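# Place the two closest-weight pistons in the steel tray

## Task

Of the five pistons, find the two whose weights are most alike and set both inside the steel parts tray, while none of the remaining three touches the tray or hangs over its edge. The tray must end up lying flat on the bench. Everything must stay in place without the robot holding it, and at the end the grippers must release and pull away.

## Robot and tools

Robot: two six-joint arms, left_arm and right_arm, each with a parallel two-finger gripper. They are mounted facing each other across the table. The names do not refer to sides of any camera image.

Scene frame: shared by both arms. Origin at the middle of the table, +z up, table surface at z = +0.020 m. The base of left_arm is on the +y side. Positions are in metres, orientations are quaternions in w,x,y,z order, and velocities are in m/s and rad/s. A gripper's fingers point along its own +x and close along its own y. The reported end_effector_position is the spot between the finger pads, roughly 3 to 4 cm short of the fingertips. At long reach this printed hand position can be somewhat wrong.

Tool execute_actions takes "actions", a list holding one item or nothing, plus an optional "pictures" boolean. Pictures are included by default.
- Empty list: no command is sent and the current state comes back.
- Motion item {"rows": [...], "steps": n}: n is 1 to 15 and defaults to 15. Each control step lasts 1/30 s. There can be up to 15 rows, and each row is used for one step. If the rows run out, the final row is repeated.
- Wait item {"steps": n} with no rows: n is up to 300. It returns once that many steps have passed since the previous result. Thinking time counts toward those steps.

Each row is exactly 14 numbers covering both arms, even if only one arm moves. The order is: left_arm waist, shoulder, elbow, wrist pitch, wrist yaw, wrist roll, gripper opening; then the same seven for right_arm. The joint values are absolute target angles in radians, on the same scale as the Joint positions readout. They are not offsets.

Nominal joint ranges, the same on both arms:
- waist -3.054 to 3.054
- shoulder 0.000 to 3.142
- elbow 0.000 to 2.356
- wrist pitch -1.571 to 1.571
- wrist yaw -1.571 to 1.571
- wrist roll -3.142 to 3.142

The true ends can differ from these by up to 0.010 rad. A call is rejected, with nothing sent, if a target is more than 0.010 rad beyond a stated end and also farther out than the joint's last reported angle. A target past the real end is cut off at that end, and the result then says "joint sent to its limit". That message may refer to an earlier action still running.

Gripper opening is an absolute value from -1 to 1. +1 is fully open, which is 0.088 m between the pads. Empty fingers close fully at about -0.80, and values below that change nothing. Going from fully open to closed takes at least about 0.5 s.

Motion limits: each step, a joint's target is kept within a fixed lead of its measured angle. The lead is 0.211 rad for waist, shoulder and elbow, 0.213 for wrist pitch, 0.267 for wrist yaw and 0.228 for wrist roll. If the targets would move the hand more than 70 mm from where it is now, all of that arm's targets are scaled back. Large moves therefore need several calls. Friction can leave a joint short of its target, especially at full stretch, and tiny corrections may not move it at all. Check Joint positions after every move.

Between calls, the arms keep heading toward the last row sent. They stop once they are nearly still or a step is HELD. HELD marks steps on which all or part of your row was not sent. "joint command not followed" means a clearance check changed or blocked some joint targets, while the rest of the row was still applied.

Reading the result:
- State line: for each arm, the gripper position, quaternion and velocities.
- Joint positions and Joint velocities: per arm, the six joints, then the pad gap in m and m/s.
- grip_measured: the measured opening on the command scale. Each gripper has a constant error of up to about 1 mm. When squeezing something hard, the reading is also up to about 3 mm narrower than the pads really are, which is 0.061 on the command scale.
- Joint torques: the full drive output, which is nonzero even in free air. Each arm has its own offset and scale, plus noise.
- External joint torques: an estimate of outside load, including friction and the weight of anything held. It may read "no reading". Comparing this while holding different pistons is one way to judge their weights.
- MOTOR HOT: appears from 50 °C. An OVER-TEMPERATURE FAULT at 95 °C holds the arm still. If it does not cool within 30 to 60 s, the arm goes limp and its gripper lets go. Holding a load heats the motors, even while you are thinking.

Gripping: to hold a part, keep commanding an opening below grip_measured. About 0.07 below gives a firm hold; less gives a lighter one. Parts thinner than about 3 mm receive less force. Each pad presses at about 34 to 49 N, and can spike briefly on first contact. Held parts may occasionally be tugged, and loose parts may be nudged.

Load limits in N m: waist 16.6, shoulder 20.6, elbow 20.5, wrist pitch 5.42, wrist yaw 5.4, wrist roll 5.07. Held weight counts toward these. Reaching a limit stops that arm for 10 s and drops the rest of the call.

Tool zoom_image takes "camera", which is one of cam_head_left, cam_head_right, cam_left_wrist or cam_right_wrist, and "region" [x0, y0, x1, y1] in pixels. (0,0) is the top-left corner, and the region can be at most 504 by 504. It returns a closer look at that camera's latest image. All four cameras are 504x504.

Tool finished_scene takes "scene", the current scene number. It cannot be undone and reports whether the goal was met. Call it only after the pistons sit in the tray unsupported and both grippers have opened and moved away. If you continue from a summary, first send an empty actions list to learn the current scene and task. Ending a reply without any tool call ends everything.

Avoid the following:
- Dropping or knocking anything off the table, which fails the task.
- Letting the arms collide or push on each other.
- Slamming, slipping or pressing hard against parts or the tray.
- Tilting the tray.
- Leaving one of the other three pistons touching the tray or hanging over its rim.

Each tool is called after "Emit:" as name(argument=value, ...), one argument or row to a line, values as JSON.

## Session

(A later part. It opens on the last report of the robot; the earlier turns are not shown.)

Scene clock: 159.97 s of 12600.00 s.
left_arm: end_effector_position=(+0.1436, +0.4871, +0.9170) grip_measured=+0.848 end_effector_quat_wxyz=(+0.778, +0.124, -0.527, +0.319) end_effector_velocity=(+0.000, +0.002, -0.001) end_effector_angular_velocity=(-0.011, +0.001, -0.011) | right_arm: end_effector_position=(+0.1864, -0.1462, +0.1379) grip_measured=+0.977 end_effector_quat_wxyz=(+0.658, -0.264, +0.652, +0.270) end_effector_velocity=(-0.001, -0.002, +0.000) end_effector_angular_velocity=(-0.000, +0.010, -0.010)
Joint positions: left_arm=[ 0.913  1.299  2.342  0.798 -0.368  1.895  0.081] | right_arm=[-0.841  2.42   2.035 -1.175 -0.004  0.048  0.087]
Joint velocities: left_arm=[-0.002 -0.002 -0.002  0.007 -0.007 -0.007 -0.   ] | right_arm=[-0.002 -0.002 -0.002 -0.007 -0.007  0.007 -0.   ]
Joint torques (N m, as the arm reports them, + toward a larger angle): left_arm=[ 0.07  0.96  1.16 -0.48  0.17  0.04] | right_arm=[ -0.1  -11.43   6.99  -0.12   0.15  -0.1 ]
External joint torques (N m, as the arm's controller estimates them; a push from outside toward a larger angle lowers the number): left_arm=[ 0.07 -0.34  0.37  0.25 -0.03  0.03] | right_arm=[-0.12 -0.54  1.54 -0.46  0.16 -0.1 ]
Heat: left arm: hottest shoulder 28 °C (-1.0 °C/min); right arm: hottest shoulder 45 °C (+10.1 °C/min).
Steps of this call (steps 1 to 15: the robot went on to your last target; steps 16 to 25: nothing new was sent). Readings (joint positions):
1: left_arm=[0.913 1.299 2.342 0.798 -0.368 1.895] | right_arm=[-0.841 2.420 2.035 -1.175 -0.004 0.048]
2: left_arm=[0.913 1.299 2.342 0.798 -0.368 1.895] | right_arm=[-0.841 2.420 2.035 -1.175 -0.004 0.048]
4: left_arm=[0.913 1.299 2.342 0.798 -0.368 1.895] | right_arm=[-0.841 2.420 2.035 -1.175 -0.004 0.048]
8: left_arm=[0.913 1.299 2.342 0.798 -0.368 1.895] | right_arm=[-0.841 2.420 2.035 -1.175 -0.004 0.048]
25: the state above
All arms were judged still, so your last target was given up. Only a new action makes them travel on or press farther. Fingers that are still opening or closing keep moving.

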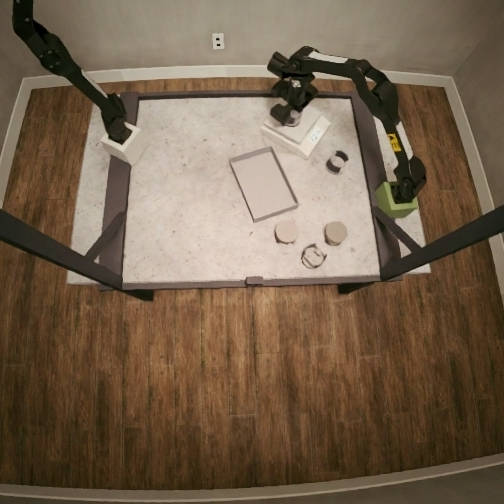

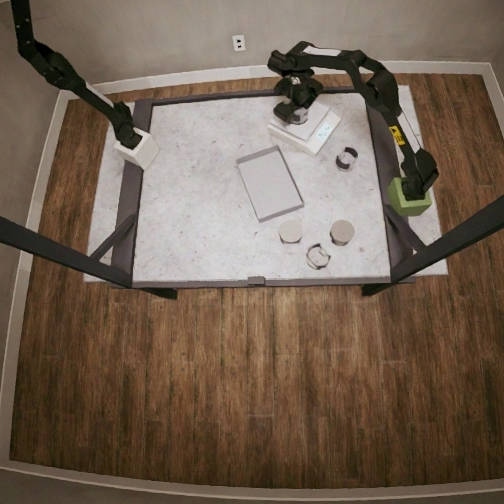

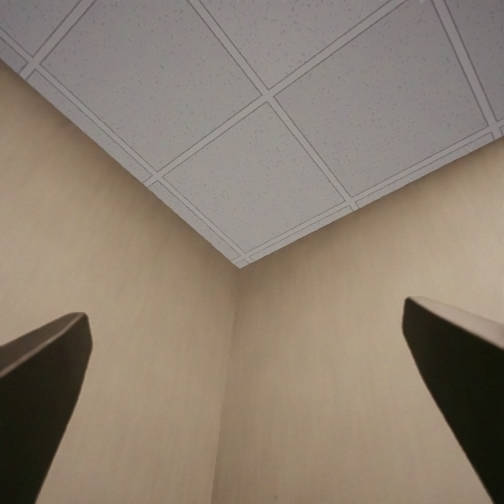

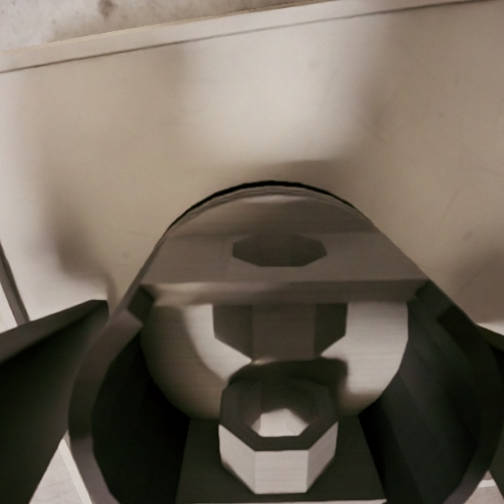

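Emit:
execute_actions(
  actions=[
    {"rows": [[0.913,1.3,2.34,0.8,-0.368,1.895,0.85,-0.843,2.42,2.035,-1.175,0,0.045,0.88],[0.913,1.3,2.34,0.8,-0.368,1.895,0.85,-0.843,2.42,2.035,-1.175,0,0.045,0.78],[0.913,1.3,2.34,0.8,-0.368,1.895,0.85,-0.843,2.42,2.035,-1.175,0,0.045,0.7],[0.913,1.3,2.34,0.8,-0.368,1.895,0.85,-0.843,2.42,2.035,-1.175,0,0.045,0.64],[0.913,1.3,2.34,0.8,-0.368,1.895,0.85,-0.843,2.42,2.035,-1.175,0,0.045,0.58],[0.913,1.3,2.34,0.8,-0.368,1.895,0.85,-0.843,2.42,2.035,-1.175,0,0.045,0.53],[0.913,1.3,2.34,0.8,-0.368,1.895,0.85,-0.843,2.42,2.035,-1.175,0,0.045,0.53],[0.913,1.3,2.34,0.8,-0.368,1.895,0.85,-0.843,2.42,2.035,-1.175,0,0.045,0.53],[0.913,1.3,2.34,0.8,-0.368,1.895,0.85,-0.843,2.405,2.05,-1.20,0,0.045,0.53],[0.913,1.3,2.34,0.8,-0.368,1.895,0.85,-0.843,2.39,2.065,-1.235,0,0.045,0.53],[0.913,1.3,2.34,0.8,-0.368,1.895,0.85,-0.843,2.372,2.075,-1.265,0,0.045,0.53],[0.913,1.3,2.34,0.8,-0.368,1.895,0.85,-0.838,2.35,2.065,-1.283,0,0.045,0.53],[0.913,1.3,2.34,0.8,-0.368,1.895,0.85,-0.825,2.32,2.03,-1.28,0,0.045,0.53],[0.913,1.3,2.34,0.8,-0.368,1.895,0.85,-0.805,2.285,1.98,-1.265,0,0.045,0.53],[0.913,1.3,2.34,0.8,-0.368,1.895,0.85,-0.78,2.25,1.92,-1.24,0,0.045,0.53]], "steps": 15},
  ],
  pictures=false,
)

Emit:
execute_actions(
  actions=[
    {"rows": [[0.913,1.3,2.34,0.8,-0.368,1.895,0.85,-0.75,2.215,1.86,-1.215,0,0.045,0.53],[0.913,1.3,2.34,0.8,-0.368,1.895,0.85,-0.72,2.18,1.80,-1.19,0,0.045,0.53],[0.913,1.3,2.34,0.8,-0.368,1.895,0.85,-0.69,2.145,1.74,-1.165,0,0.045,0.53],[0.913,1.3,2.34,0.8,-0.368,1.895,0.85,-0.66,2.11,1.68,-1.14,0,0.045,0.53],[0.913,1.3,2.34,0.8,-0.368,1.895,0.85,-0.63,2.075,1.62,-1.115,0,0.045,0.53],[0.913,1.3,2.34,0.8,-0.368,1.895,0.85,-0.60,2.04,1.56,-1.09,0,0.045,0.53],[0.913,1.3,2.34,0.8,-0.368,1.895,0.85,-0.57,2.005,1.50,-1.065,0,0.045,0.53],[0.913,1.3,2.34,0.8,-0.368,1.895,0.85,-0.54,1.97,1.44,-1.04,0,0.045,0.53],[0.913,1.3,2.34,0.8,-0.368,1.895,0.85,-0.51,1.935,1.38,-1.015,0,0.045,0.53],[0.913,1.3,2.34,0.8,-0.368,1.895,0.85,-0.48,1.90,1.32,-0.99,0,0.045,0.53],[0.913,1.3,2.34,0.8,-0.368,1.895,0.85,-0.45,1.865,1.26,-0.965,0,0.045,0.53],[0.913,1.3,2.34,0.8,-0.368,1.895,0.85,-0.42,1.83,1.20,-0.94,0,0.045,0.53],[0.913,1.3,2.34,0.8,-0.368,1.895,0.85,-0.39,1.797,1.14,-0.914,0,0.045,0.53],[0.913,1.3,2.34,0.8,-0.368,1.895,0.85,-0.36,1.765,1.08,-0.886,0,0.045,0.53],[0.913,1.3,2.34,0.8,-0.368,1.895,0.85,-0.333,1.735,1.02,-0.856,0,0.045,0.53]], "steps": 15},
  ],
  pictures=false,
)

Emit:
execute_actions(
  actions=[
    {"rows": [[0.913,1.3,2.34,0.8,-0.368,1.895,0.85,-0.31,1.71,0.965,-0.826,0,0.045,0.53],[0.913,1.3,2.34,0.8,-0.368,1.895,0.85,-0.292,1.695,0.914,-0.79,0,0.045,0.53],[0.913,1.3,2.34,0.8,-0.368,1.895,0.85,-0.279,1.70,0.87,-0.741,0,0.045,0.53],[0.913,1.3,2.34,0.8,-0.368,1.895,0.85,-0.272,1.715,0.83,-0.686,0,0.045,0.53],[0.913,1.3,2.34,0.8,-0.368,1.895,0.85,-0.268,1.735,0.795,-0.63,0,0.045,0.53],[0.913,1.3,2.34,0.8,-0.368,1.895,0.85,-0.268,1.755,0.768,-0.584,0,0.045,0.53],[0.913,1.3,2.34,0.8,-0.368,1.895,0.85,-0.268,1.775,0.748,-0.544,0,0.045,0.53],[0.913,1.3,2.34,0.8,-0.368,1.895,0.85,-0.268,1.79,0.735,-0.515,0,0.045,0.53],[0.913,1.3,2.34,0.8,-0.368,1.895,0.85,-0.268,1.80,0.727,-0.497,0,0.045,0.53],[0.913,1.3,2.34,0.8,-0.368,1.895,0.85,-0.268,1.807,0.722,-0.486,0,0.045,0.53],[0.913,1.3,2.34,0.8,-0.368,1.895,0.85,-0.268,1.812,0.719,-0.479,0,0.045,0.53],[0.913,1.3,2.34,0.8,-0.368,1.895,0.85,-0.268,1.815,0.717,-0.475,0,0.045,0.53]], "steps": 15},
  ],
  pictures=false,
)

Emit:
execute_actions(
  actions=[
    {"rows": [[0.913,1.3,2.34,0.8,-0.368,1.895,0.85,-0.268,1.815,0.717,-0.475,0,0.045,0.53],[0.913,1.3,2.34,0.8,-0.368,1.895,0.85,-0.268,1.815,0.717,-0.475,0,0.045,0.62],[0.913,1.3,2.34,0.8,-0.368,1.895,0.85,-0.268,1.815,0.718,-0.476,0,0.045,0.75],[0.913,1.3,2.34,0.8,-0.368,1.895,0.85,-0.268,1.813,0.72,-0.478,0,0.045,0.9],[0.913,1.3,2.34,0.8,-0.368,1.895,0.85,-0.268,1.81,0.722,-0.483,0,0.045,1],[0.913,1.3,2.34,0.8,-0.368,1.895,0.85,-0.268,1.79,0.735,-0.515,0,0.045,1],[0.913,1.3,2.34,0.8,-0.368,1.895,0.85,-0.268,1.76,0.75,-0.56,0,0.045,1],[0.913,1.3,2.34,0.8,-0.368,1.895,0.85,-0.268,1.725,0.77,-0.615,0,0.045,1],[0.913,1.3,2.34,0.8,-0.368,1.895,0.85,-0.268,1.69,0.79,-0.67,0,0.045,1],[0.913,1.3,2.34,0.8,-0.368,1.895,0.85,-0.268,1.655,0.81,-0.725,0,0.045,1],[0.913,1.3,2.34,0.8,-0.368,1.895,0.85,-0.268,1.625,0.825,-0.77,0,0.045,1],[0.913,1.3,2.34,0.8,-0.368,1.895,0.85,-0.255,1.605,0.835,-0.80,0,0.045,1],[0.913,1.3,2.34,0.8,-0.368,1.895,0.85,-0.225,1.60,0.835,-0.80,0,0.045,1],[0.913,1.3,2.34,0.8,-0.368,1.895,0.85,-0.18,1.60,0.835,-0.80,0,0.045,1],[0.913,1.3,2.34,0.8,-0.368,1.895,0.85,-0.125,1.60,0.835,-0.80,0,0.045,1]], "steps": 15},
  ],
  pictures=false,
)

Emit:
execute_actions(
  actions=[
    {"rows": [[0.913,1.3,2.34,0.8,-0.368,1.895,0.85,-0.065,1.60,0.835,-0.80,0,0.045,1],[0.913,1.3,2.34,0.8,-0.368,1.895,0.85,-0.005,1.60,0.835,-0.80,0,0.045,1],[0.913,1.3,2.34,0.8,-0.368,1.895,0.85,0.055,1.60,0.835,-0.80,0,0.045,1],[0.913,1.3,2.34,0.8,-0.368,1.895,0.85,0.115,1.60,0.835,-0.80,0,0.045,1],[0.913,1.3,2.34,0.8,-0.368,1.895,0.85,0.175,1.60,0.835,-0.80,0,0.045,1],[0.913,1.3,2.34,0.8,-0.368,1.895,0.85,0.23,1.60,0.83,-0.80,0,0.045,1],[0.913,1.3,2.34,0.8,-0.368,1.895,0.85,0.28,1.60,0.83,-0.80,0,0.045,1],[0.913,1.3,2.34,0.8,-0.368,1.895,0.85,0.32,1.60,0.825,-0.795,0,0.045,1],[0.913,1.3,2.34,0.8,-0.368,1.895,0.85,0.35,1.60,0.825,-0.795,0,0.045,1],[0.913,1.3,2.34,0.8,-0.368,1.895,0.85,0.369,1.60,0.825,-0.795,0,0.045,1]], "steps": 15},
  ],
)

Scene clock: 175.30 s of 12600.00 s.
left_arm: end_effector_position=(+0.1436, +0.4871, +0.9170) grip_measured=+0.848 end_effector_quat_wxyz=(+0.778, +0.124, -0.527, +0.319) end_effector_velocity=(+0.002, -0.001, -0.000) end_effector_angular_velocity=(+0.002, +0.007, -0.016) | right_arm: end_effector_position=(+0.1697, -0.1587, +0.1577) grip_measured=+0.607 end_effector_quat_wxyz=(+0.642, -0.275, +0.665, +0.265) end_effector_velocity=(-0.181, -0.042, +0.168) end_effector_angular_velocity=(+0.056, -0.080, +0.250)
Joint positions: left_arm=[ 0.913  1.299  2.342  0.798 -0.368  1.895  0.081] | right_arm=[-0.832  2.356  1.999 -1.249 -0.001  0.048  0.069]
Joint velocities: left_arm=[-0.007 -0.002 -0.002 -0.007 -0.007 -0.007 -0.   ] | right_arm=[ 0.242 -0.926 -0.94   0.11   0.022 -0.007 -0.   ]
Joint torques (N m, as the arm reports them, + toward a larger angle): left_arm=[ 0.06  0.96  1.15 -0.47  0.16  0.04] | right_arm=[  2.29 -15.52   5.24  -0.19  -0.02  -0.09]
External joint torques (N m, as the arm's controller estimates them; a push from outside toward a larger angle lowers the number): left_arm=[ 0.05 -0.32  0.35  0.26 -0.04  0.03] | right_arm=[ 0.25 -4.6  -0.34 -0.18  0.14 -0.07]
Heat: left arm: hottest shoulder 28 °C (-1.0 °C/min); right arm: hottest shoulder 48 °C (+8.0 °C/min).
Steps of this call (steps 1 to 90: nothing new was sent; then 11.83 s passed at rest; steps 91 to 105: all 15 steps of this action). Readings (joint positions):
91: left_arm=[0.913 1.299 2.342 0.798 -0.368 1.895] | right_arm=[-0.841 2.420 2.035 -1.175 -0.004 0.048]
92: left_arm=[0.913 1.299 2.342 0.798 -0.368 1.895] | right_arm=[-0.841 2.420 2.035 -1.175 -0.004 0.048]
94: left_arm=[0.913 1.299 2.342 0.798 -0.368 1.895] | right_arm=[-0.841 2.420 2.035 -1.175 -0.004 0.048]
98: left_arm=[0.913 1.299 2.342 0.798 -0.368 1.895] | right_arm=[-0.841 2.420 2.035 -1.175 -0.004 0.048]
105: the state above

Scene clock: 175.80 s of 12600.00 s.
left_arm: end_effector_position=(+0.1436, +0.4871, +0.9170) grip_measured=+0.848 end_effector_quat_wxyz=(+0.778, +0.124, -0.527, +0.319) end_effector_velocity=(+0.001, -0.000, -0.000) end_effector_angular_velocity=(+0.002, +0.007, -0.006) | right_arm: end_effector_position=(-0.0382, -0.1913, +0.1517) grip_measured=+0.607 end_effector_quat_wxyz=(+0.576, -0.408, +0.584, +0.400) end_effector_velocity=(-0.355, -0.233, -0.100) end_effector_angular_velocity=(+0.051, +0.007, +0.849)
Joint positions: left_arm=[ 0.913  1.299  2.342  0.798 -0.368  1.895  0.081] | right_arm=[-0.399  1.83   1.167 -0.924  0.001  0.047  0.069]
Joint velocities: left_arm=[ 0.002 -0.002 -0.002 -0.007 -0.007 -0.007  0.   ] | right_arm=[ 0.842 -1.033 -1.77   0.784 -0.022 -0.007 -0.   ]
Joint torques (N m, as the arm reports them, + toward a larger angle): left_arm=[ 0.07  0.96  1.14 -0.48  0.16  0.04] | right_arm=[-0.17 -8.87  4.55  0.2  -0.05 -0.08]
External joint torques (N m, as the arm's controller estimates them; a push from outside toward a larger angle lowers the number): left_arm=[ 0.06 -0.34  0.35  0.25 -0.04  0.03] | right_arm=[ 0.28 -2.29 -0.16 -0.04 -0.09 -0.09]
Heat: left arm: hottest shoulder 28 °C (-1.0 °C/min); right arm: hottest shoulder 48 °C (+7.1 °C/min).
Steps of this call (steps 1 to 15: all 15 steps of this action). Readings (joint positions):
1: left_arm=[0.913 1.299 2.342 0.798 -0.368 1.895] | right_arm=[-0.820 2.322 1.962 -1.241 0.001 0.048]
2: left_arm=[0.913 1.299 2.342 0.798 -0.368 1.895] | right_arm=[-0.803 2.283 1.919 -1.228 0.001 0.048]
4: left_arm=[0.913 1.299 2.342 0.798 -0.368 1.895] | right_arm=[-0.750 2.205 1.819 -1.188 0.001 0.048]
8: left_arm=[0.913 1.299 2.342 0.798 -0.368 1.895] | right_arm=[-0.609 2.065 1.591 -1.097 0.001 0.048]
15: the state above

Scene clock: 176.30 s of 12600.00 s.
left_arm: end_effector_position=(+0.1436, +0.4871, +0.9170) grip_measured=+0.848 end_effector_quat_wxyz=(+0.778, +0.124, -0.527, +0.319) end_effector_velocity=(+0.001, -0.000, +0.000) end_effector_angular_velocity=(+0.011, +0.010, -0.011) | right_arm: end_effector_position=(-0.0891, -0.2472, +0.0671) grip_measured=+0.607 end_effector_quat_wxyz=(+0.551, -0.442, +0.556, +0.438) end_effector_velocity=(+0.001, +0.017, -0.011) end_effector_angular_velocity=(+0.100, -0.011, -0.005)
Joint positions: left_arm=[ 0.913  1.299  2.342  0.798 -0.368  1.895  0.081] | right_arm=[-0.271  1.811  0.722 -0.491  0.001  0.047  0.069]
Joint velocities: left_arm=[-0.002 -0.007 -0.002 -0.022 -0.007 -0.007 -0.   ] | right_arm=[ 0.002  0.022 -0.032  0.154 -0.007  0.007 -0.   ]
Joint torques (N m, as the arm reports them, + toward a larger angle): left_arm=[ 0.07  0.96  1.15 -0.48  0.17  0.04] | right_arm=[ 0.2  -5.42  3.64  0.33 -0.02 -0.08]
External joint torques (N m, as the arm's controller estimates them; a push from outside toward a larger angle lowers the number): left_arm=[ 0.07 -0.32  0.35  0.26 -0.03  0.03] | right_arm=[ 0.22  0.24 -0.27 -0.03 -0.02 -0.08]
Heat: left arm: hottest shoulder 28 °C (-1.0 °C/min); right arm: hottest shoulder 48 °C (+7.0 °C/min).
Steps of this call (steps 1 to 15: all 15 steps of this action). Readings (joint positions):
1: left_arm=[0.913 1.299 2.342 0.798 -0.368 1.895] | right_arm=[-0.371 1.797 1.109 -0.896 0.001 0.047]
2: left_arm=[0.913 1.299 2.342 0.798 -0.368 1.895] | right_arm=[-0.345 1.767 1.052 -0.867 0.001 0.047]
4: left_arm=[0.913 1.299 2.342 0.798 -0.368 1.895] | right_arm=[-0.303 1.732 0.949 -0.794 0.001 0.047]
8: left_arm=[0.913 1.299 2.342 0.798 -0.368 1.895] | right_arm=[-0.274 1.758 0.797 -0.615 0.001 0.047]
15: the state above

Scene clock: 176.80 s of 12600.00 s.
left_arm: end_effector_position=(+0.1436, +0.4871, +0.9170) grip_measured=+0.848 end_effector_quat_wxyz=(+0.778, +0.124, -0.527, +0.319) end_effector_velocity=(-0.000, -0.001, +0.001) end_effector_angular_velocity=(+0.004, -0.012, -0.025) | right_arm: end_effector_position=(-0.1010, -0.2424, +0.1309) grip_measured=+0.972 end_effector_quat_wxyz=(+0.546, -0.451, +0.538, +0.457) end_effector_velocity=(-0.237, +0.068, +0.125) end_effector_angular_velocity=(+0.231, -0.023, +0.977)
Joint positions: left_arm=[ 0.913  1.299  2.342  0.798 -0.368  1.895  0.081] | right_arm=[-0.221  1.62   0.825 -0.762  0.001  0.047  0.087]
Joint velocities: left_arm=[-0.007 -0.002 -0.002 -0.007  0.007 -0.022 -0.   ] | right_arm=[ 0.969 -0.335  0.227 -0.33  -0.007 -0.007  0.003]
Joint torques (N m, as the arm reports them, + toward a larger angle): left_arm=[ 0.07  0.96  1.14 -0.47  0.16  0.04] | right_arm=[ 1.53 -4.43  4.05 -0.39 -0.04 -0.08]
External joint torques (N m, as the arm's controller estimates them; a push from outside toward a larger angle lowers the number): left_arm=[ 0.07 -0.38  0.37  0.27 -0.04  0.03] | right_arm=[ 0.19 -0.67  0.66 -0.44  0.16 -0.04]
Heat: left arm: hottest shoulder 28 °C (-1.0 °C/min); right arm: hottest shoulder 48 °C (+7.1 °C/min).
Steps of this call (steps 1 to 15: all 15 steps of this action). Readings (joint positions):
1: left_arm=[0.913 1.299 2.342 0.798 -0.368 1.895] | right_arm=[-0.271 1.811 0.721 -0.486 0.001 0.047]
2: left_arm=[0.913 1.299 2.342 0.798 -0.368 1.895] | right_arm=[-0.271 1.811 0.721 -0.483 0.001 0.047]
4: left_arm=[0.913 1.299 2.342 0.798 -0.368 1.895] | right_arm=[-0.271 1.811 0.721 -0.481 0.001 0.047]
8: left_arm=[0.913 1.299 2.342 0.798 -0.368 1.895] | right_arm=[-0.271 1.791 0.732 -0.537 0.001 0.047]
15: the state above

Scene clock: 177.30 s of 12600.00 s.
left_arm: end_effector_position=(+0.1436, +0.4871, +0.9170) grip_measured=+0.848 end_effector_quat_wxyz=(+0.778, +0.124, -0.527, +0.319) end_effector_velocity=(+0.001, -0.001, -0.000) end_effector_angular_velocity=(+0.002, +0.007, -0.011) | right_arm: end_effector_position=(-0.2412, -0.2686, +0.1349) grip_measured=+0.977 end_effector_quat_wxyz=(+0.389, -0.590, +0.389, +0.591) end_effector_velocity=(-0.014, -0.016, -0.002) end_effector_angular_velocity=(-0.038, +0.006, +0.073)
Joint positions: left_arm=[ 0.913  1.299  2.342  0.798 -0.368  1.895  0.081] | right_arm=[ 0.36   1.608  0.831 -0.793  0.     0.047  0.087]
Joint velocities: left_arm=[-0.002 -0.002 -0.002 -0.007 -0.007 -0.007 -0.   ] | right_arm=[ 0.066 -0.002 -0.012 -0.022 -0.022 -0.007 -0.   ]
Joint torques (N m, as the arm reports them, + toward a larger angle): left_arm=[ 0.06  0.96  1.14 -0.48  0.16  0.04] | right_arm=[ 0.19 -6.32  4.22 -0.08  0.   -0.06]
External joint torques (N m, as the arm's controller estimates them; a push from outside toward a larger angle lowers the number): left_arm=[ 0.06 -0.27  0.32  0.25 -0.04  0.03] | right_arm=[ 0.3  -1.23 -0.58 -0.4  -0.03 -0.06]
Heat: left arm: hottest shoulder 28 °C (-1.0 °C/min); right arm: hottest shoulder 48 °C (+7.0 °C/min).
Steps of this call (steps 1 to 15: all 15 steps of this action). Readings (joint positions):
1: left_arm=[0.913 1.299 2.342 0.798 -0.368 1.895] | right_arm=[-0.182 1.612 0.830 -0.771 0.001 0.047]
2: left_arm=[0.913 1.299 2.342 0.798 -0.368 1.895] | right_arm=[-0.134 1.609 0.833 -0.779 0.001 0.047]
4: left_arm=[0.913 1.299 2.342 0.798 -0.368 1.895] | right_arm=[-0.024 1.609 0.833 -0.789 0.001 0.047]
8: left_arm=[0.913 1.299 2.342 0.798 -0.368 1.895] | right_arm=[0.202 1.609 0.833 -0.793 0.001 0.047]
15: the state above

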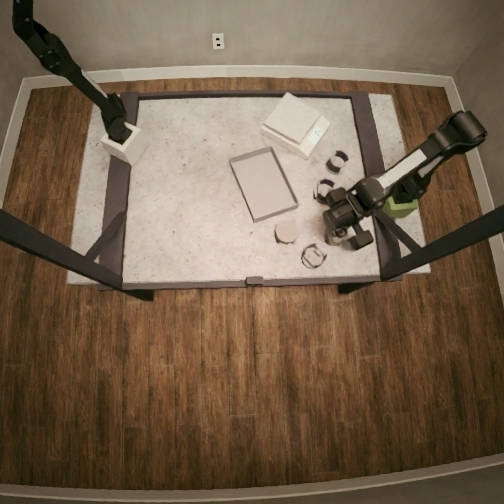

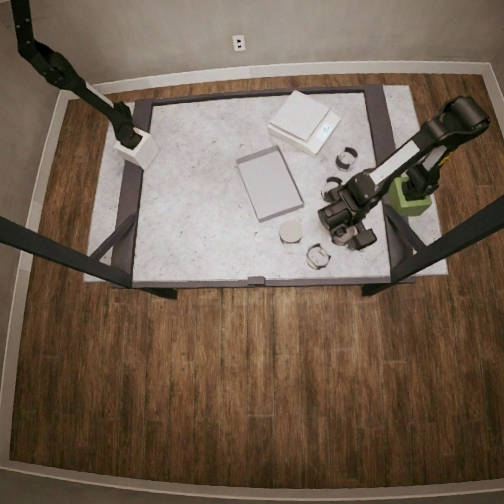

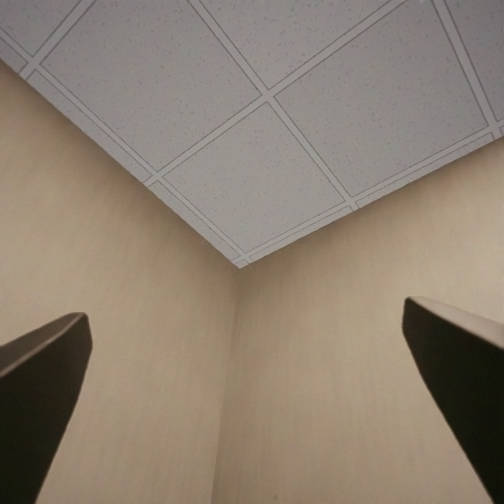

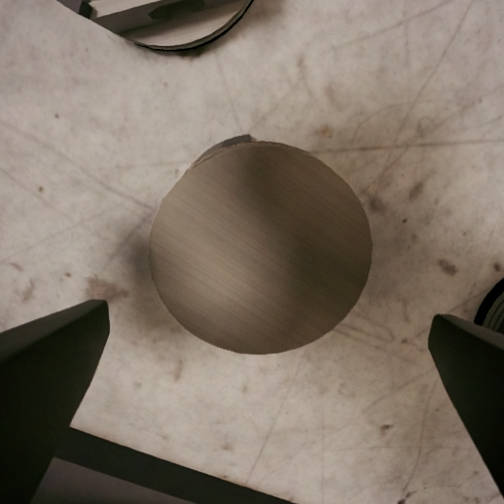

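Emit:
execute_actions(
  actions=[
    {"rows": [[0.913,1.3,2.34,0.8,-0.368,1.895,0.85,0.368,1.635,0.832,-0.77,0,0.045,1],[0.913,1.3,2.34,0.8,-0.368,1.895,0.85,0.368,1.665,0.832,-0.74,0,0.045,1],[0.913,1.3,2.34,0.8,-0.368,1.895,0.85,0.368,1.695,0.83,-0.708,0,0.045,1],[0.913,1.3,2.34,0.8,-0.368,1.895,0.85,0.368,1.725,0.813,-0.66,0,0.045,1],[0.913,1.3,2.34,0.8,-0.368,1.895,0.85,0.368,1.755,0.796,-0.613,0,0.045,1],[0.913,1.3,2.34,0.8,-0.368,1.895,0.85,0.368,1.785,0.78,-0.566,0,0.045,1],[0.913,1.3,2.34,0.8,-0.368,1.895,0.85,0.368,1.81,0.767,-0.527,0,0.045,1],[0.913,1.3,2.34,0.8,-0.368,1.895,0.85,0.368,1.828,0.758,-0.50,0,0.045,1],[0.913,1.3,2.34,0.8,-0.368,1.895,0.85,0.368,1.839,0.752,-0.485,0,0.045,1],[0.913,1.3,2.34,0.8,-0.368,1.895,0.85,0.368,1.839,0.752,-0.485,0,0.045,1],[0.913,1.3,2.34,0.8,-0.368,1.895,0.85,0.368,1.839,0.752,-0.485,0,0.045,1],[0.913,1.3,2.34,0.8,-0.368,1.895,0.85,0.368,1.839,0.752,-0.485,0,0.045,0.88],[0.913,1.3,2.34,0.8,-0.368,1.895,0.85,0.368,1.839,0.752,-0.485,0,0.045,0.78],[0.913,1.3,2.34,0.8,-0.368,1.895,0.85,0.368,1.839,0.752,-0.485,0,0.045,0.7],[0.913,1.3,2.34,0.8,-0.368,1.895,0.85,0.368,1.839,0.752,-0.485,0,0.045,0.64]], "steps": 15},
  ],
  pictures=false,
)

Emit:
execute_actions(
  actions=[
    {"rows": [[0.913,1.3,2.34,0.8,-0.368,1.895,0.85,0.368,1.839,0.752,-0.485,0,0.045,0.58],[0.913,1.3,2.34,0.8,-0.368,1.895,0.85,0.368,1.839,0.752,-0.485,0,0.045,0.52]], "steps": 5},
  ],
)

Scene clock: 183.40 s of 12600.00 s.
left_arm: end_effector_position=(+0.1436, +0.4871, +0.9170) grip_measured=+0.848 end_effector_quat_wxyz=(+0.778, +0.124, -0.527, +0.319) end_effector_velocity=(+0.001, +0.001, -0.000) end_effector_angular_velocity=(+0.002, +0.007, -0.011) | right_arm: end_effector_position=(-0.2469, -0.2603, +0.0679) grip_measured=+0.791 end_effector_quat_wxyz=(+0.387, -0.592, +0.388, +0.591) end_effector_velocity=(-0.011, +0.024, +0.000) end_effector_angular_velocity=(+0.115, +0.048, +0.024)
Joint positions: left_arm=[ 0.913  1.299  2.342  0.798 -0.368  1.895  0.081] | right_arm=[ 0.366  1.832  0.755 -0.495  0.     0.047  0.078]
Joint velocities: left_arm=[-0.002 -0.007 -0.007 -0.007 -0.007 -0.007 -0.   ] | right_arm=[ 0.002 -0.002 -0.002  0.125  0.007 -0.022 -0.088]
Joint torques (N m, as the arm reports them, + toward a larger angle): left_arm=[ 0.07  0.95  1.15 -0.48  0.16  0.04] | right_arm=[ 0.16 -5.03  3.51  0.22 -0.01 -0.07]
External joint torques (N m, as the arm's controller estimates them; a push from outside toward a larger angle lowers the number): left_arm=[ 0.07 -0.45  0.41  0.27 -0.04  0.03] | right_arm=[ 0.12  0.7  -0.34 -0.06  0.   -0.06]
Heat: left arm: hottest shoulder 28 °C (-1.0 °C/min); right arm: hottest shoulder 46 °C (+4.0 °C/min).
Steps of this call (steps 1 to 15: the robot went on to your last target; steps 16 to 90: nothing new was sent; then 2.60 s passed at rest; steps 91 to 105: all 15 steps of this action). Readings (joint positions):
91: left_arm=[0.913 1.299 2.342 0.798 -0.368 1.895] | right_arm=[0.366 1.611 0.831 -0.792 0.000 0.047]
92: left_arm=[0.913 1.299 2.342 0.798 -0.368 1.895] | right_arm=[0.366 1.619 0.831 -0.782 0.000 0.047]
94: left_arm=[0.913 1.299 2.342 0.798 -0.368 1.895] | right_arm=[0.366 1.656 0.830 -0.731 0.000 0.047]
98: left_arm=[0.913 1.299 2.342 0.798 -0.368 1.895] | right_arm=[0.366 1.764 0.794 -0.584 0.000 0.047]
105: the state above

Scene clock: 183.57 s of 12600.00 s.
left_arm: end_effector_position=(+0.1436, +0.4871, +0.9170) grip_measured=+0.848 end_effector_quat_wxyz=(+0.778, +0.124, -0.527, +0.319) end_effector_velocity=(+0.001, -0.000, +0.000) end_effector_angular_velocity=(+0.011, +0.010, -0.011) | right_arm: end_effector_position=(-0.2475, -0.2596, +0.0678) grip_measured=+0.608 end_effector_quat_wxyz=(+0.388, -0.591, +0.387, +0.593) end_effector_velocity=(+0.001, -0.004, -0.001) end_effector_angular_velocity=(-0.014, +0.001, +0.020)
Joint positions: left_arm=[ 0.913  1.299  2.342  0.798 -0.368  1.895  0.081] | right_arm=[ 0.366  1.832  0.755 -0.491 -0.001  0.047  0.069]
Joint velocities: left_arm=[-0.002 -0.007 -0.002 -0.022 -0.007 -0.007  0.   ] | right_arm=[-0.002 -0.002 -0.007 -0.007 -0.007 -0.022 -0.   ]
Joint torques (N m, as the arm reports them, + toward a larger angle): left_arm=[ 0.06  0.95  1.15 -0.48  0.16  0.04] | right_arm=[ 0.12 -4.92  3.51  0.39  0.02 -0.06]
External joint torques (N m, as the arm's controller estimates them; a push from outside toward a larger angle lowers the number): left_arm=[ 0.06 -0.38  0.38  0.27 -0.03  0.03] | right_arm=[ 0.08  0.73 -0.29  0.05  0.03 -0.06]
Heat: left arm: hottest shoulder 28 °C (-1.0 °C/min); right arm: hottest shoulder 46 °C (+3.0 °C/min).
Steps of this call (steps 1 to 5: all 5 steps of this action). Readings (joint positions):
1: left_arm=[0.913 1.299 2.342 0.798 -0.368 1.895] | right_arm=[0.366 1.832 0.755 -0.492 0.000 0.047]
2: left_arm=[0.913 1.299 2.342 0.798 -0.368 1.895] | right_arm=[0.366 1.832 0.755 -0.491 -0.000 0.047]
4: left_arm=[0.913 1.299 2.342 0.798 -0.368 1.895] | right_arm=[0.366 1.832 0.755 -0.491 -0.001 0.047]
5: the state above

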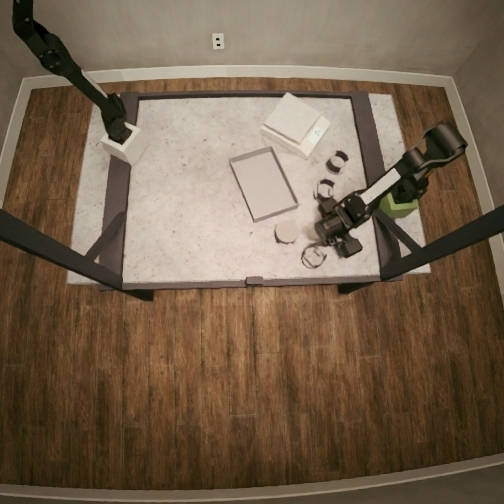

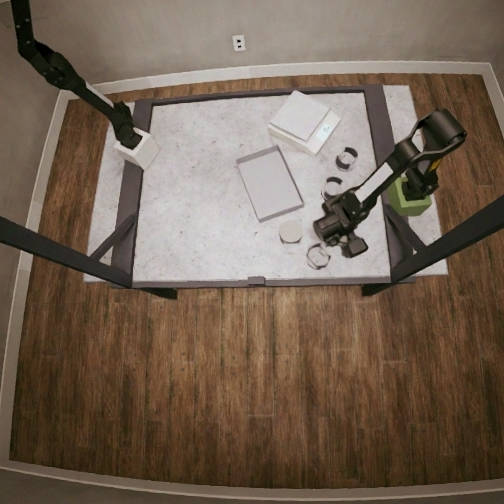

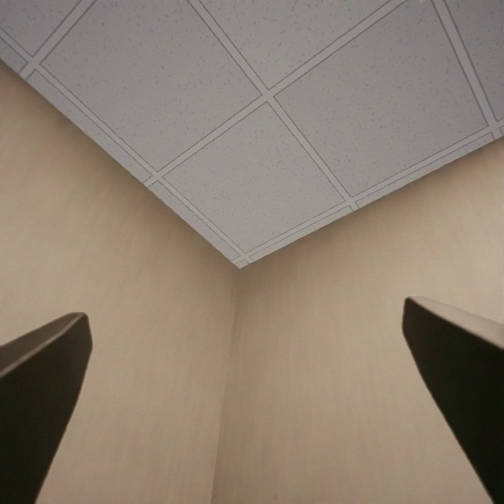

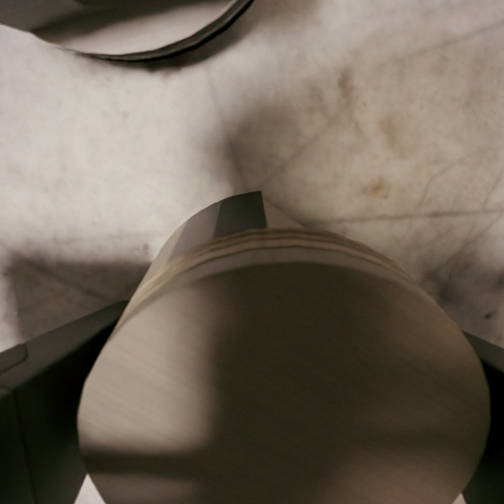

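Emit:
execute_actions(
  actions=[
    {"rows": [[0.913,1.3,2.34,0.8,-0.368,1.895,0.85,0.366,1.82,0.765,-0.515,0,0.045,0.52],[0.913,1.3,2.34,0.8,-0.368,1.895,0.85,0.366,1.795,0.78,-0.556,0,0.045,0.52],[0.913,1.3,2.34,0.8,-0.368,1.895,0.85,0.366,1.76,0.80,-0.61,0,0.045,0.52],[0.913,1.3,2.34,0.8,-0.368,1.895,0.85,0.366,1.725,0.825,-0.67,0,0.045,0.52],[0.913,1.3,2.34,0.8,-0.368,1.895,0.85,0.366,1.69,0.855,-0.736,0,0.045,0.52],[0.913,1.3,2.34,0.8,-0.368,1.895,0.85,0.355,1.665,0.895,-0.80,0,0.045,0.52],[0.913,1.3,2.34,0.8,-0.368,1.895,0.85,0.33,1.65,0.945,-0.866,0,0.045,0.52],[0.913,1.3,2.34,0.8,-0.368,1.895,0.85,0.29,1.65,1.0,-0.92,0,0.045,0.52],[0.913,1.3,2.34,0.8,-0.368,1.895,0.85,0.24,1.68,1.057,-0.945,0,0.045,0.52],[0.913,1.3,2.34,0.8,-0.368,1.895,0.85,0.183,1.72,1.115,-0.965,0,0.045,0.52],[0.913,1.3,2.34,0.8,-0.368,1.895,0.85,0.125,1.76,1.172,-0.983,0,0.045,0.52],[0.913,1.3,2.34,0.8,-0.368,1.895,0.85,0.067,1.80,1.23,-1.0,0,0.045,0.52],[0.913,1.3,2.34,0.8,-0.368,1.895,0.85,0.009,1.84,1.287,-1.018,0,0.045,0.52],[0.913,1.3,2.34,0.8,-0.368,1.895,0.85,-0.049,1.878,1.345,-1.038,0,0.045,0.52],[0.913,1.3,2.34,0.8,-0.368,1.895,0.85,-0.107,1.916,1.402,-1.057,0,0.045,0.52]], "steps": 15},
  ],
  pictures=false,
)

Emit:
execute_actions(
  actions=[
    {"rows": [[0.913,1.3,2.34,0.8,-0.368,1.895,0.85,-0.165,1.954,1.46,-1.077,0,0.045,0.52],[0.913,1.3,2.34,0.8,-0.368,1.895,0.85,-0.223,1.992,1.517,-1.096,0,0.045,0.52],[0.913,1.3,2.34,0.8,-0.368,1.895,0.85,-0.281,2.03,1.575,-1.116,0,0.045,0.52],[0.913,1.3,2.34,0.8,-0.368,1.895,0.85,-0.339,2.068,1.632,-1.135,0,0.045,0.52],[0.913,1.3,2.34,0.8,-0.368,1.895,0.85,-0.397,2.106,1.69,-1.155,0,0.045,0.52],[0.913,1.3,2.34,0.8,-0.368,1.895,0.85,-0.455,2.144,1.747,-1.174,0,0.045,0.52],[0.913,1.3,2.34,0.8,-0.368,1.895,0.85,-0.513,2.182,1.805,-1.194,0,0.045,0.52],[0.913,1.3,2.34,0.8,-0.368,1.895,0.85,-0.57,2.22,1.862,-1.213,0,0.045,0.52],[0.913,1.3,2.34,0.8,-0.368,1.895,0.85,-0.625,2.258,1.92,-1.233,0,0.045,0.52],[0.913,1.3,2.34,0.8,-0.368,1.895,0.85,-0.675,2.296,1.977,-1.252,0,0.045,0.52],[0.913,1.3,2.34,0.8,-0.368,1.895,0.85,-0.72,2.33,2.03,-1.27,0,0.045,0.52],[0.913,1.3,2.34,0.8,-0.368,1.895,0.85,-0.76,2.36,2.075,-1.286,0,0.045,0.52],[0.913,1.3,2.34,0.8,-0.368,1.895,0.85,-0.79,2.385,2.11,-1.296,0,0.045,0.52],[0.913,1.3,2.34,0.8,-0.368,1.895,0.85,-0.813,2.403,2.135,-1.303,0,0.045,0.52],[0.913,1.3,2.34,0.8,-0.368,1.895,0.85,-0.83,2.415,2.145,-1.30,0,0.045,0.52]], "steps": 15},
  ],
  pictures=false,
)

Emit:
execute_actions(
  actions=[
    {"rows": [[0.913,1.3,2.34,0.8,-0.368,1.895,0.85,-0.84,2.42,2.145,-1.295,0,0.045,0.52],[0.913,1.3,2.34,0.8,-0.368,1.895,0.85,-0.843,2.42,2.135,-1.285,0,0.045,0.52],[0.913,1.3,2.34,0.8,-0.368,1.895,0.85,-0.843,2.42,2.115,-1.263,0,0.045,0.52],[0.913,1.3,2.34,0.8,-0.368,1.895,0.85,-0.843,2.42,2.093,-1.24,0,0.045,0.52],[0.913,1.3,2.34,0.8,-0.368,1.895,0.85,-0.843,2.42,2.073,-1.218,0,0.045,0.52],[0.913,1.3,2.34,0.8,-0.368,1.895,0.85,-0.843,2.42,2.055,-1.198,0,0.045,0.52],[0.913,1.3,2.34,0.8,-0.368,1.895,0.85,-0.843,2.42,2.042,-1.184,0,0.045,0.52],[0.913,1.3,2.34,0.8,-0.368,1.895,0.85,-0.843,2.42,2.032,-1.172,0,0.045,0.52],[0.913,1.3,2.34,0.8,-0.368,1.895,0.85,-0.843,2.42,2.025,-1.164,0,0.045,0.52]], "steps": 15},
  ],
  pictures=false,
)

Emit:
execute_actions(
  actions=[
    {"rows": [[0.913,1.3,2.34,0.8,-0.368,1.895,0.85,-0.843,2.42,2.028,-1.165,0,0.045,0.6],[0.913,1.3,2.34,0.8,-0.368,1.895,0.85,-0.843,2.42,2.03,-1.168,0,0.045,0.68],[0.913,1.3,2.34,0.8,-0.368,1.895,0.85,-0.843,2.42,2.04,-1.172,0,0.045,0.8],[0.913,1.3,2.34,0.8,-0.368,1.895,0.85,-0.843,2.42,2.042,-1.176,0,0.045,1]], "steps": 12},
  ],
  pictures=false,
)

Emit:
execute_actions(
  actions=[
    {"steps": 30},
  ],
)

Emit:
zoom_image(
  camera="cam_head_left",
  region=[295, 110, 345, 155],
)

Emit:
zoom_image(
  camera="cam_head_right",
  region=[300, 108, 350, 153],
)

Scene clock: 195.80 s of 12600.00 s.
left_arm: end_effector_position=(+0.1436, +0.4871, +0.9170) grip_measured=+0.848 end_effector_quat_wxyz=(+0.778, +0.124, -0.527, +0.319) end_effector_velocity=(+0.002, +0.003, -0.002) end_effector_angular_velocity=(-0.016, +0.014, -0.015) | right_arm: end_effector_position=(-0.1794, -0.1653, +0.1772) grip_measured=+0.608 end_effector_quat_wxyz=(+0.480, -0.516, +0.473, +0.529) end_effector_velocity=(+0.481, +0.356, +0.062) end_effector_angular_velocity=(-0.059, -0.016, -1.602)
Joint positions: left_arm=[ 0.913  1.299  2.342  0.798 -0.368  1.895  0.081] | right_arm=[ 0.047  1.818  1.26  -0.992 -0.004  0.047  0.069]
Joint velocities: left_arm=[-0.002 -0.002 -0.002  0.007 -0.022 -0.007 -0.   ] | right_arm=[-1.595  1.004  1.536 -0.593  0.007  0.007 -0.   ]
Joint torques (N m, as the arm reports them, + toward a larger angle): left_arm=[ 0.07  0.96  1.15 -0.48  0.16  0.04] | right_arm=[-0.77 -6.4   5.69 -0.5   0.11 -0.05]
External joint torques (N m, as the arm's controller estimates them; a push from outside toward a larger angle lowers the number): left_arm=[ 0.07 -0.22  0.3   0.24 -0.03  0.03] | right_arm=[-0.1   0.14  1.4  -0.54  0.04 -0.06]
Heat: left arm: hottest shoulder 28 °C (-1.0 °C/min); right arm: hottest shoulder 42 °C (+1.0 °C/min).
Steps of this call (steps 1 to 15: the robot went on to your last target; steps 16 to 90: nothing new was sent; then 8.73 s passed at rest; steps 91 to 105: all 15 steps of this action). Readings (joint positions):
91: left_arm=[0.913 1.299 2.342 0.798 -0.368 1.895] | right_arm=[0.366 1.831 0.756 -0.491 -0.001 0.047]
92: left_arm=[0.913 1.299 2.342 0.798 -0.368 1.895] | right_arm=[0.366 1.829 0.759 -0.502 -0.001 0.047]
94: left_arm=[0.913 1.299 2.342 0.798 -0.368 1.895] | right_arm=[0.366 1.805 0.774 -0.575 -0.001 0.047]
98: left_arm=[0.913 1.299 2.342 0.798 -0.368 1.895] | right_arm=[0.350 1.708 0.874 -0.790 -0.001 0.047]
105: the state above

Scene clock: 196.30 s of 12600.00 s.
left_arm: end_effector_position=(+0.1436, +0.4871, +0.9170) grip_measured=+0.848 end_effector_quat_wxyz=(+0.778, +0.124, -0.527, +0.319) end_effector_velocity=(+0.001, -0.006, +0.001) end_effector_angular_velocity=(+0.022, -0.005, -0.015) | right_arm: end_effector_position=(+0.0977, -0.1217, +0.1556) grip_measured=+0.608 end_effector_quat_wxyz=(+0.604, -0.339, +0.648, +0.316) end_effector_velocity=(+0.562, -0.144, -0.059) end_effector_angular_velocity=(+0.052, -0.022, -1.251)
Joint positions: left_arm=[ 0.913  1.299  2.342  0.798 -0.368  1.895  0.081] | right_arm=[-0.653  2.328  1.942 -1.255 -0.004  0.047  0.069]
Joint velocities: left_arm=[ 0.002 -0.002 -0.007 -0.022  0.007 -0.022 -0.   ] | right_arm=[-1.272  0.789  1.131 -0.286 -0.007 -0.022 -0.   ]
Joint torques (N m, as the arm reports them, + toward a larger angle): left_arm=[ 0.07  0.96  1.15 -0.47  0.16  0.04] | right_arm=[ -0.39 -11.89   7.98  -0.47   0.09  -0.04]
External joint torques (N m, as the arm's controller estimates them; a push from outside toward a larger angle lowers the number): left_arm=[ 0.07 -0.43  0.4   0.29 -0.04  0.03] | right_arm=[-0.05 -0.27  2.09 -0.55  0.08 -0.04]
Heat: left arm: hottest shoulder 28 °C (-1.0 °C/min); right arm: hottest shoulder 42 °C (+1.0 °C/min).
Steps of this call (steps 1 to 15: all 15 steps of this action). Readings (joint positions):
1: left_arm=[0.913 1.299 2.342 0.798 -0.368 1.895] | right_arm=[-0.006 1.852 1.310 -1.012 -0.004 0.047]
2: left_arm=[0.913 1.299 2.342 0.798 -0.368 1.895] | right_arm=[-0.057 1.887 1.359 -1.033 -0.004 0.047]
4: left_arm=[0.913 1.299 2.342 0.798 -0.368 1.895] | right_arm=[-0.156 1.957 1.455 -1.070 -0.004 0.047]
8: left_arm=[0.913 1.299 2.342 0.798 -0.368 1.895] | right_arm=[-0.344 2.097 1.642 -1.142 -0.004 0.047]
15: the state above

Scene clock: 196.80 s of 12600.00 s.
left_arm: end_effector_position=(+0.1436, +0.4871, +0.9170) grip_measured=+0.848 end_effector_quat_wxyz=(+0.778, +0.124, -0.527, +0.319) end_effector_velocity=(+0.003, -0.000, -0.001) end_effector_angular_velocity=(+0.001, +0.025, -0.002) | right_arm: end_effector_position=(+0.1914, -0.1488, +0.1403) grip_measured=+0.608 end_effector_quat_wxyz=(+0.663, -0.263, +0.648, +0.265) end_effector_velocity=(-0.001, -0.004, -0.004) end_effector_angular_velocity=(-0.013, +0.003, -0.025)
Joint positions: left_arm=[ 0.913  1.299  2.342  0.798 -0.368  1.895  0.081] | right_arm=[-0.849  2.415  2.035 -1.17   0.006  0.047  0.069]
Joint velocities: left_arm=[-0.002 -0.002 -0.002 -0.007 -0.022  0.007 -0.   ] | right_arm=[-0.002 -0.002 -0.022  0.007  0.007  0.022 -0.   ]
Joint torques (N m, as the arm reports them, + toward a larger angle): left_arm=[ 0.08  0.96  1.15 -0.48  0.16  0.04] | right_arm=[  0.46 -10.7    4.71   0.32  -0.23  -0.04]
External joint torques (N m, as the arm's controller estimates them; a push from outside toward a larger angle lowers the number): left_arm=[ 0.08 -0.28  0.33  0.25 -0.03  0.03] | right_arm=[ 0.92  0.21 -0.76 -0.05 -0.26 -0.05]
Heat: left arm: hottest shoulder 28 °C (-1.0 °C/min); right arm: hottest shoulder 42 °C (+1.0 °C/min).
Steps of this call (steps 1 to 15: all 15 steps of this action). Readings (joint positions):
1: left_arm=[0.913 1.299 2.342 0.798 -0.368 1.895] | right_arm=[-0.694 2.353 1.980 -1.264 -0.004 0.047]
2: left_arm=[0.913 1.299 2.342 0.798 -0.368 1.895] | right_arm=[-0.736 2.375 2.018 -1.268 -0.004 0.047]
4: left_arm=[0.913 1.299 2.342 0.798 -0.368 1.895] | right_arm=[-0.808 2.401 2.062 -1.257 -0.001 0.047]
8: left_arm=[0.913 1.299 2.342 0.798 -0.368 1.895] | right_arm=[-0.869 2.408 2.057 -1.206 0.004 0.047]
15: the state above

Scene clock: 197.20 s of 12600.00 s.
left_arm: end_effector_position=(+0.1436, +0.4871, +0.9170) grip_measured=+0.848 end_effector_quat_wxyz=(+0.778, +0.124, -0.527, +0.319) end_effector_velocity=(+0.003, -0.000, -0.001) end_effector_angular_velocity=(-0.003, +0.020, -0.015) | right_arm: end_effector_position=(+0.1892, -0.1477, +0.1403) grip_measured=+0.965 end_effector_quat_wxyz=(+0.662, -0.265, +0.649, +0.267) end_effector_velocity=(+0.002, +0.002, +0.002) end_effector_angular_velocity=(+0.014, -0.003, +0.020)
Joint positions: left_arm=[ 0.913  1.299  2.342  0.798 -0.368  1.895  0.081] | right_arm=[-0.845  2.415  2.035 -1.173  0.005  0.047  0.086]
Joint velocities: left_arm=[-0.002 -0.002 -0.002 -0.007 -0.022 -0.007 -0.   ] | right_arm=[-0.002 -0.002  0.002  0.007 -0.007 -0.022  0.007]
Joint torques (N m, as the arm reports them, + toward a larger angle): left_arm=[ 0.06  0.96  1.16 -0.48  0.16  0.04] | right_arm=[  0.16 -10.71   6.69  -0.12  -0.17  -0.05]
External joint torques (N m, as the arm's controller estimates them; a push from outside toward a larger angle lowers the number): left_arm=[ 0.06 -0.33  0.35  0.26 -0.04  0.03] | right_arm=[ 0.07  0.25  1.12 -0.5  -0.16 -0.05]
Heat: left arm: hottest shoulder 28 °C (-1.0 °C/min); right arm: hottest shoulder 43 °C (+2.0 °C/min).
Steps of this call (steps 1 to 12: all 12 steps of this action). Readings (joint positions):
1: left_arm=[0.913 1.299 2.342 0.798 -0.368 1.895] | right_arm=[-0.849 2.415 2.035 -1.170 0.006 0.047]
2: left_arm=[0.913 1.299 2.342 0.798 -0.368 1.895] | right_arm=[-0.849 2.415 2.035 -1.170 0.006 0.047]
4: left_arm=[0.913 1.299 2.342 0.798 -0.368 1.895] | right_arm=[-0.849 2.415 2.035 -1.170 0.006 0.047]
8: left_arm=[0.913 1.299 2.342 0.798 -0.368 1.895] | right_arm=[-0.846 2.415 2.035 -1.171 0.005 0.047]
12: the state above

Scene clock: 198.20 s of 12600.00 s.
left_arm: end_effector_position=(+0.1436, +0.4871, +0.9170) grip_measured=+0.848 end_effector_quat_wxyz=(+0.778, +0.124, -0.527, +0.319) end_effector_velocity=(-0.002, +0.002, -0.000) end_effector_angular_velocity=(-0.006, -0.012, -0.007) | right_arm: end_effector_position=(+0.1892, -0.1477, +0.1403) grip_measured=+0.977 end_effector_quat_wxyz=(+0.662, -0.265, +0.649, +0.267) end_effector_velocity=(+0.002, -0.005, +0.000) end_effector_angular_velocity=(-0.010, -0.000, -0.015)
Joint positions: left_arm=[ 0.913  1.299  2.342  0.798 -0.368  1.895  0.081] | right_arm=[-0.845  2.415  2.035 -1.173  0.005  0.047  0.087]
Joint velocities: left_arm=[-0.002 -0.002 -0.002  0.007  0.007 -0.007  0.   ] | right_arm=[-0.007 -0.002 -0.002 -0.007  0.007  0.007 -0.   ]
Joint torques (N m, as the arm reports them, + toward a larger angle): left_arm=[ 0.06  0.95  1.14 -0.48  0.16  0.04] | right_arm=[  0.17 -10.76   6.72  -0.1   -0.17  -0.05]
External joint torques (N m, as the arm's controller estimates them; a push from outside toward a larger angle lowers the number): left_arm=[ 0.06 -0.34  0.35  0.25 -0.04  0.03] | right_arm=[ 0.27  0.23  1.18 -0.46 -0.18 -0.05]
Heat: left arm: hottest shoulder 28 °C (-1.0 °C/min); right arm: hottest shoulder 43 °C (+2.0 °C/min).
Steps of this call (steps 1 to 15: the robot went on to your last target; steps 16 to 30: nothing new was sent). Readings (joint positions):
1: left_arm=[0.913 1.299 2.342 0.798 -0.368 1.895] | right_arm=[-0.845 2.415 2.035 -1.173 0.005 0.047]
2: left_arm=[0.913 1.299 2.342 0.798 -0.368 1.895] | right_arm=[-0.845 2.415 2.035 -1.173 0.005 0.047]
4: left_arm=[0.913 1.299 2.342 0.798 -0.368 1.895] | right_arm=[-0.845 2.415 2.035 -1.173 0.005 0.047]
8: left_arm=[0.913 1.299 2.342 0.798 -0.368 1.895] | right_arm=[-0.845 2.415 2.035 -1.173 0.005 0.047]
30: the state above
All arms were judged still, so your last target was given up. Only a new action makes them travel on or press farther. Fingers that are still opening or closing keep moving.

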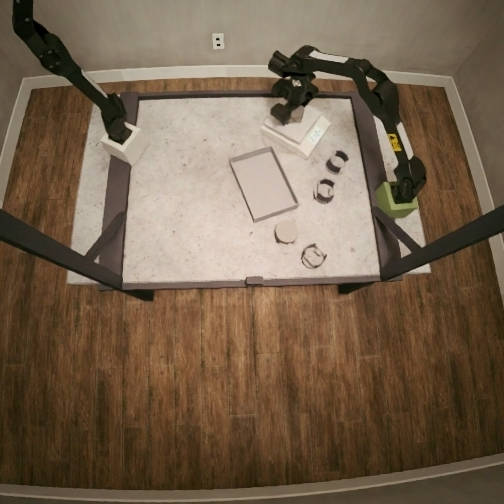

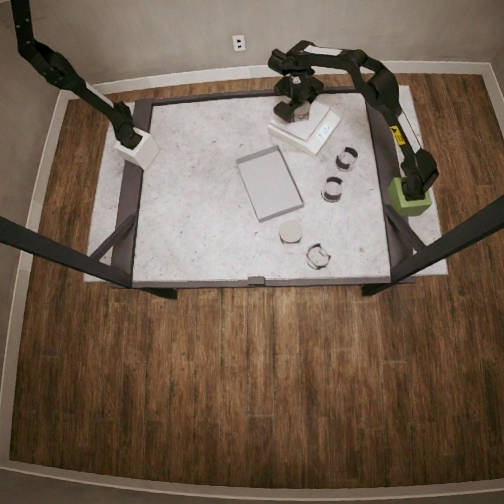

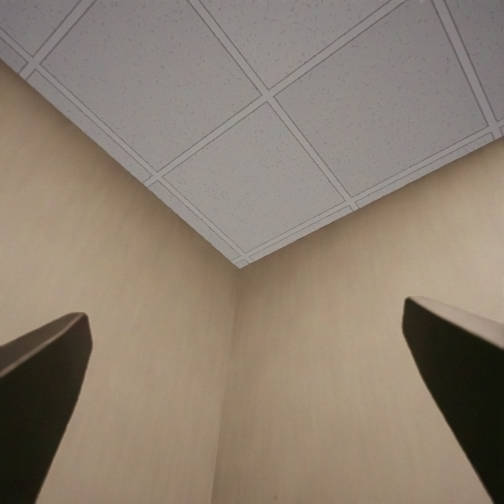

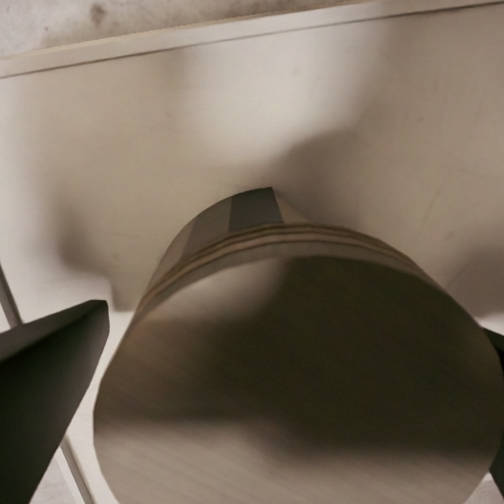

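Region (295, 110, 345, 155) of cam_head_left's 504x504 image, scaled by 10.080, with more detail than that image has; it fills the top 454 rows of this view, and the rest is white.

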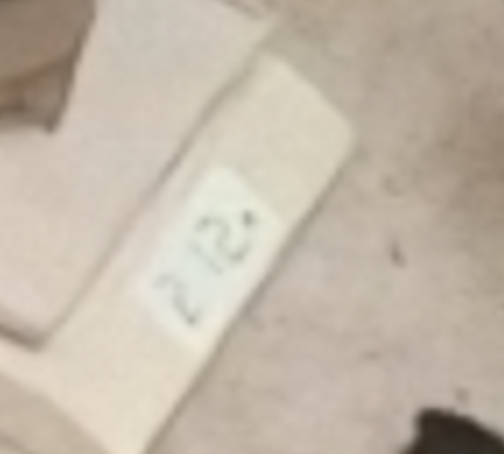

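Region (300, 108, 350, 153) of cam_head_right's 504x504 image, scaled by 10.080, with more detail than that image has; it fills the top 454 rows of this view, and the rest is white.

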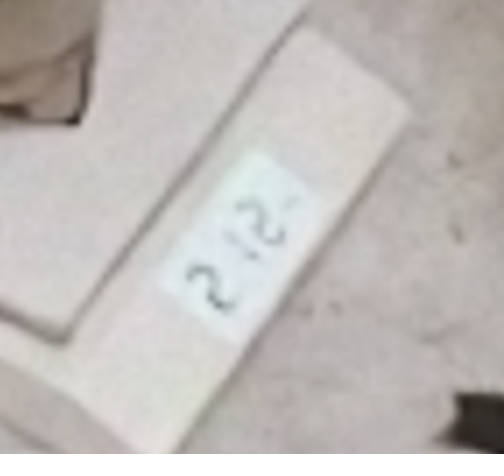

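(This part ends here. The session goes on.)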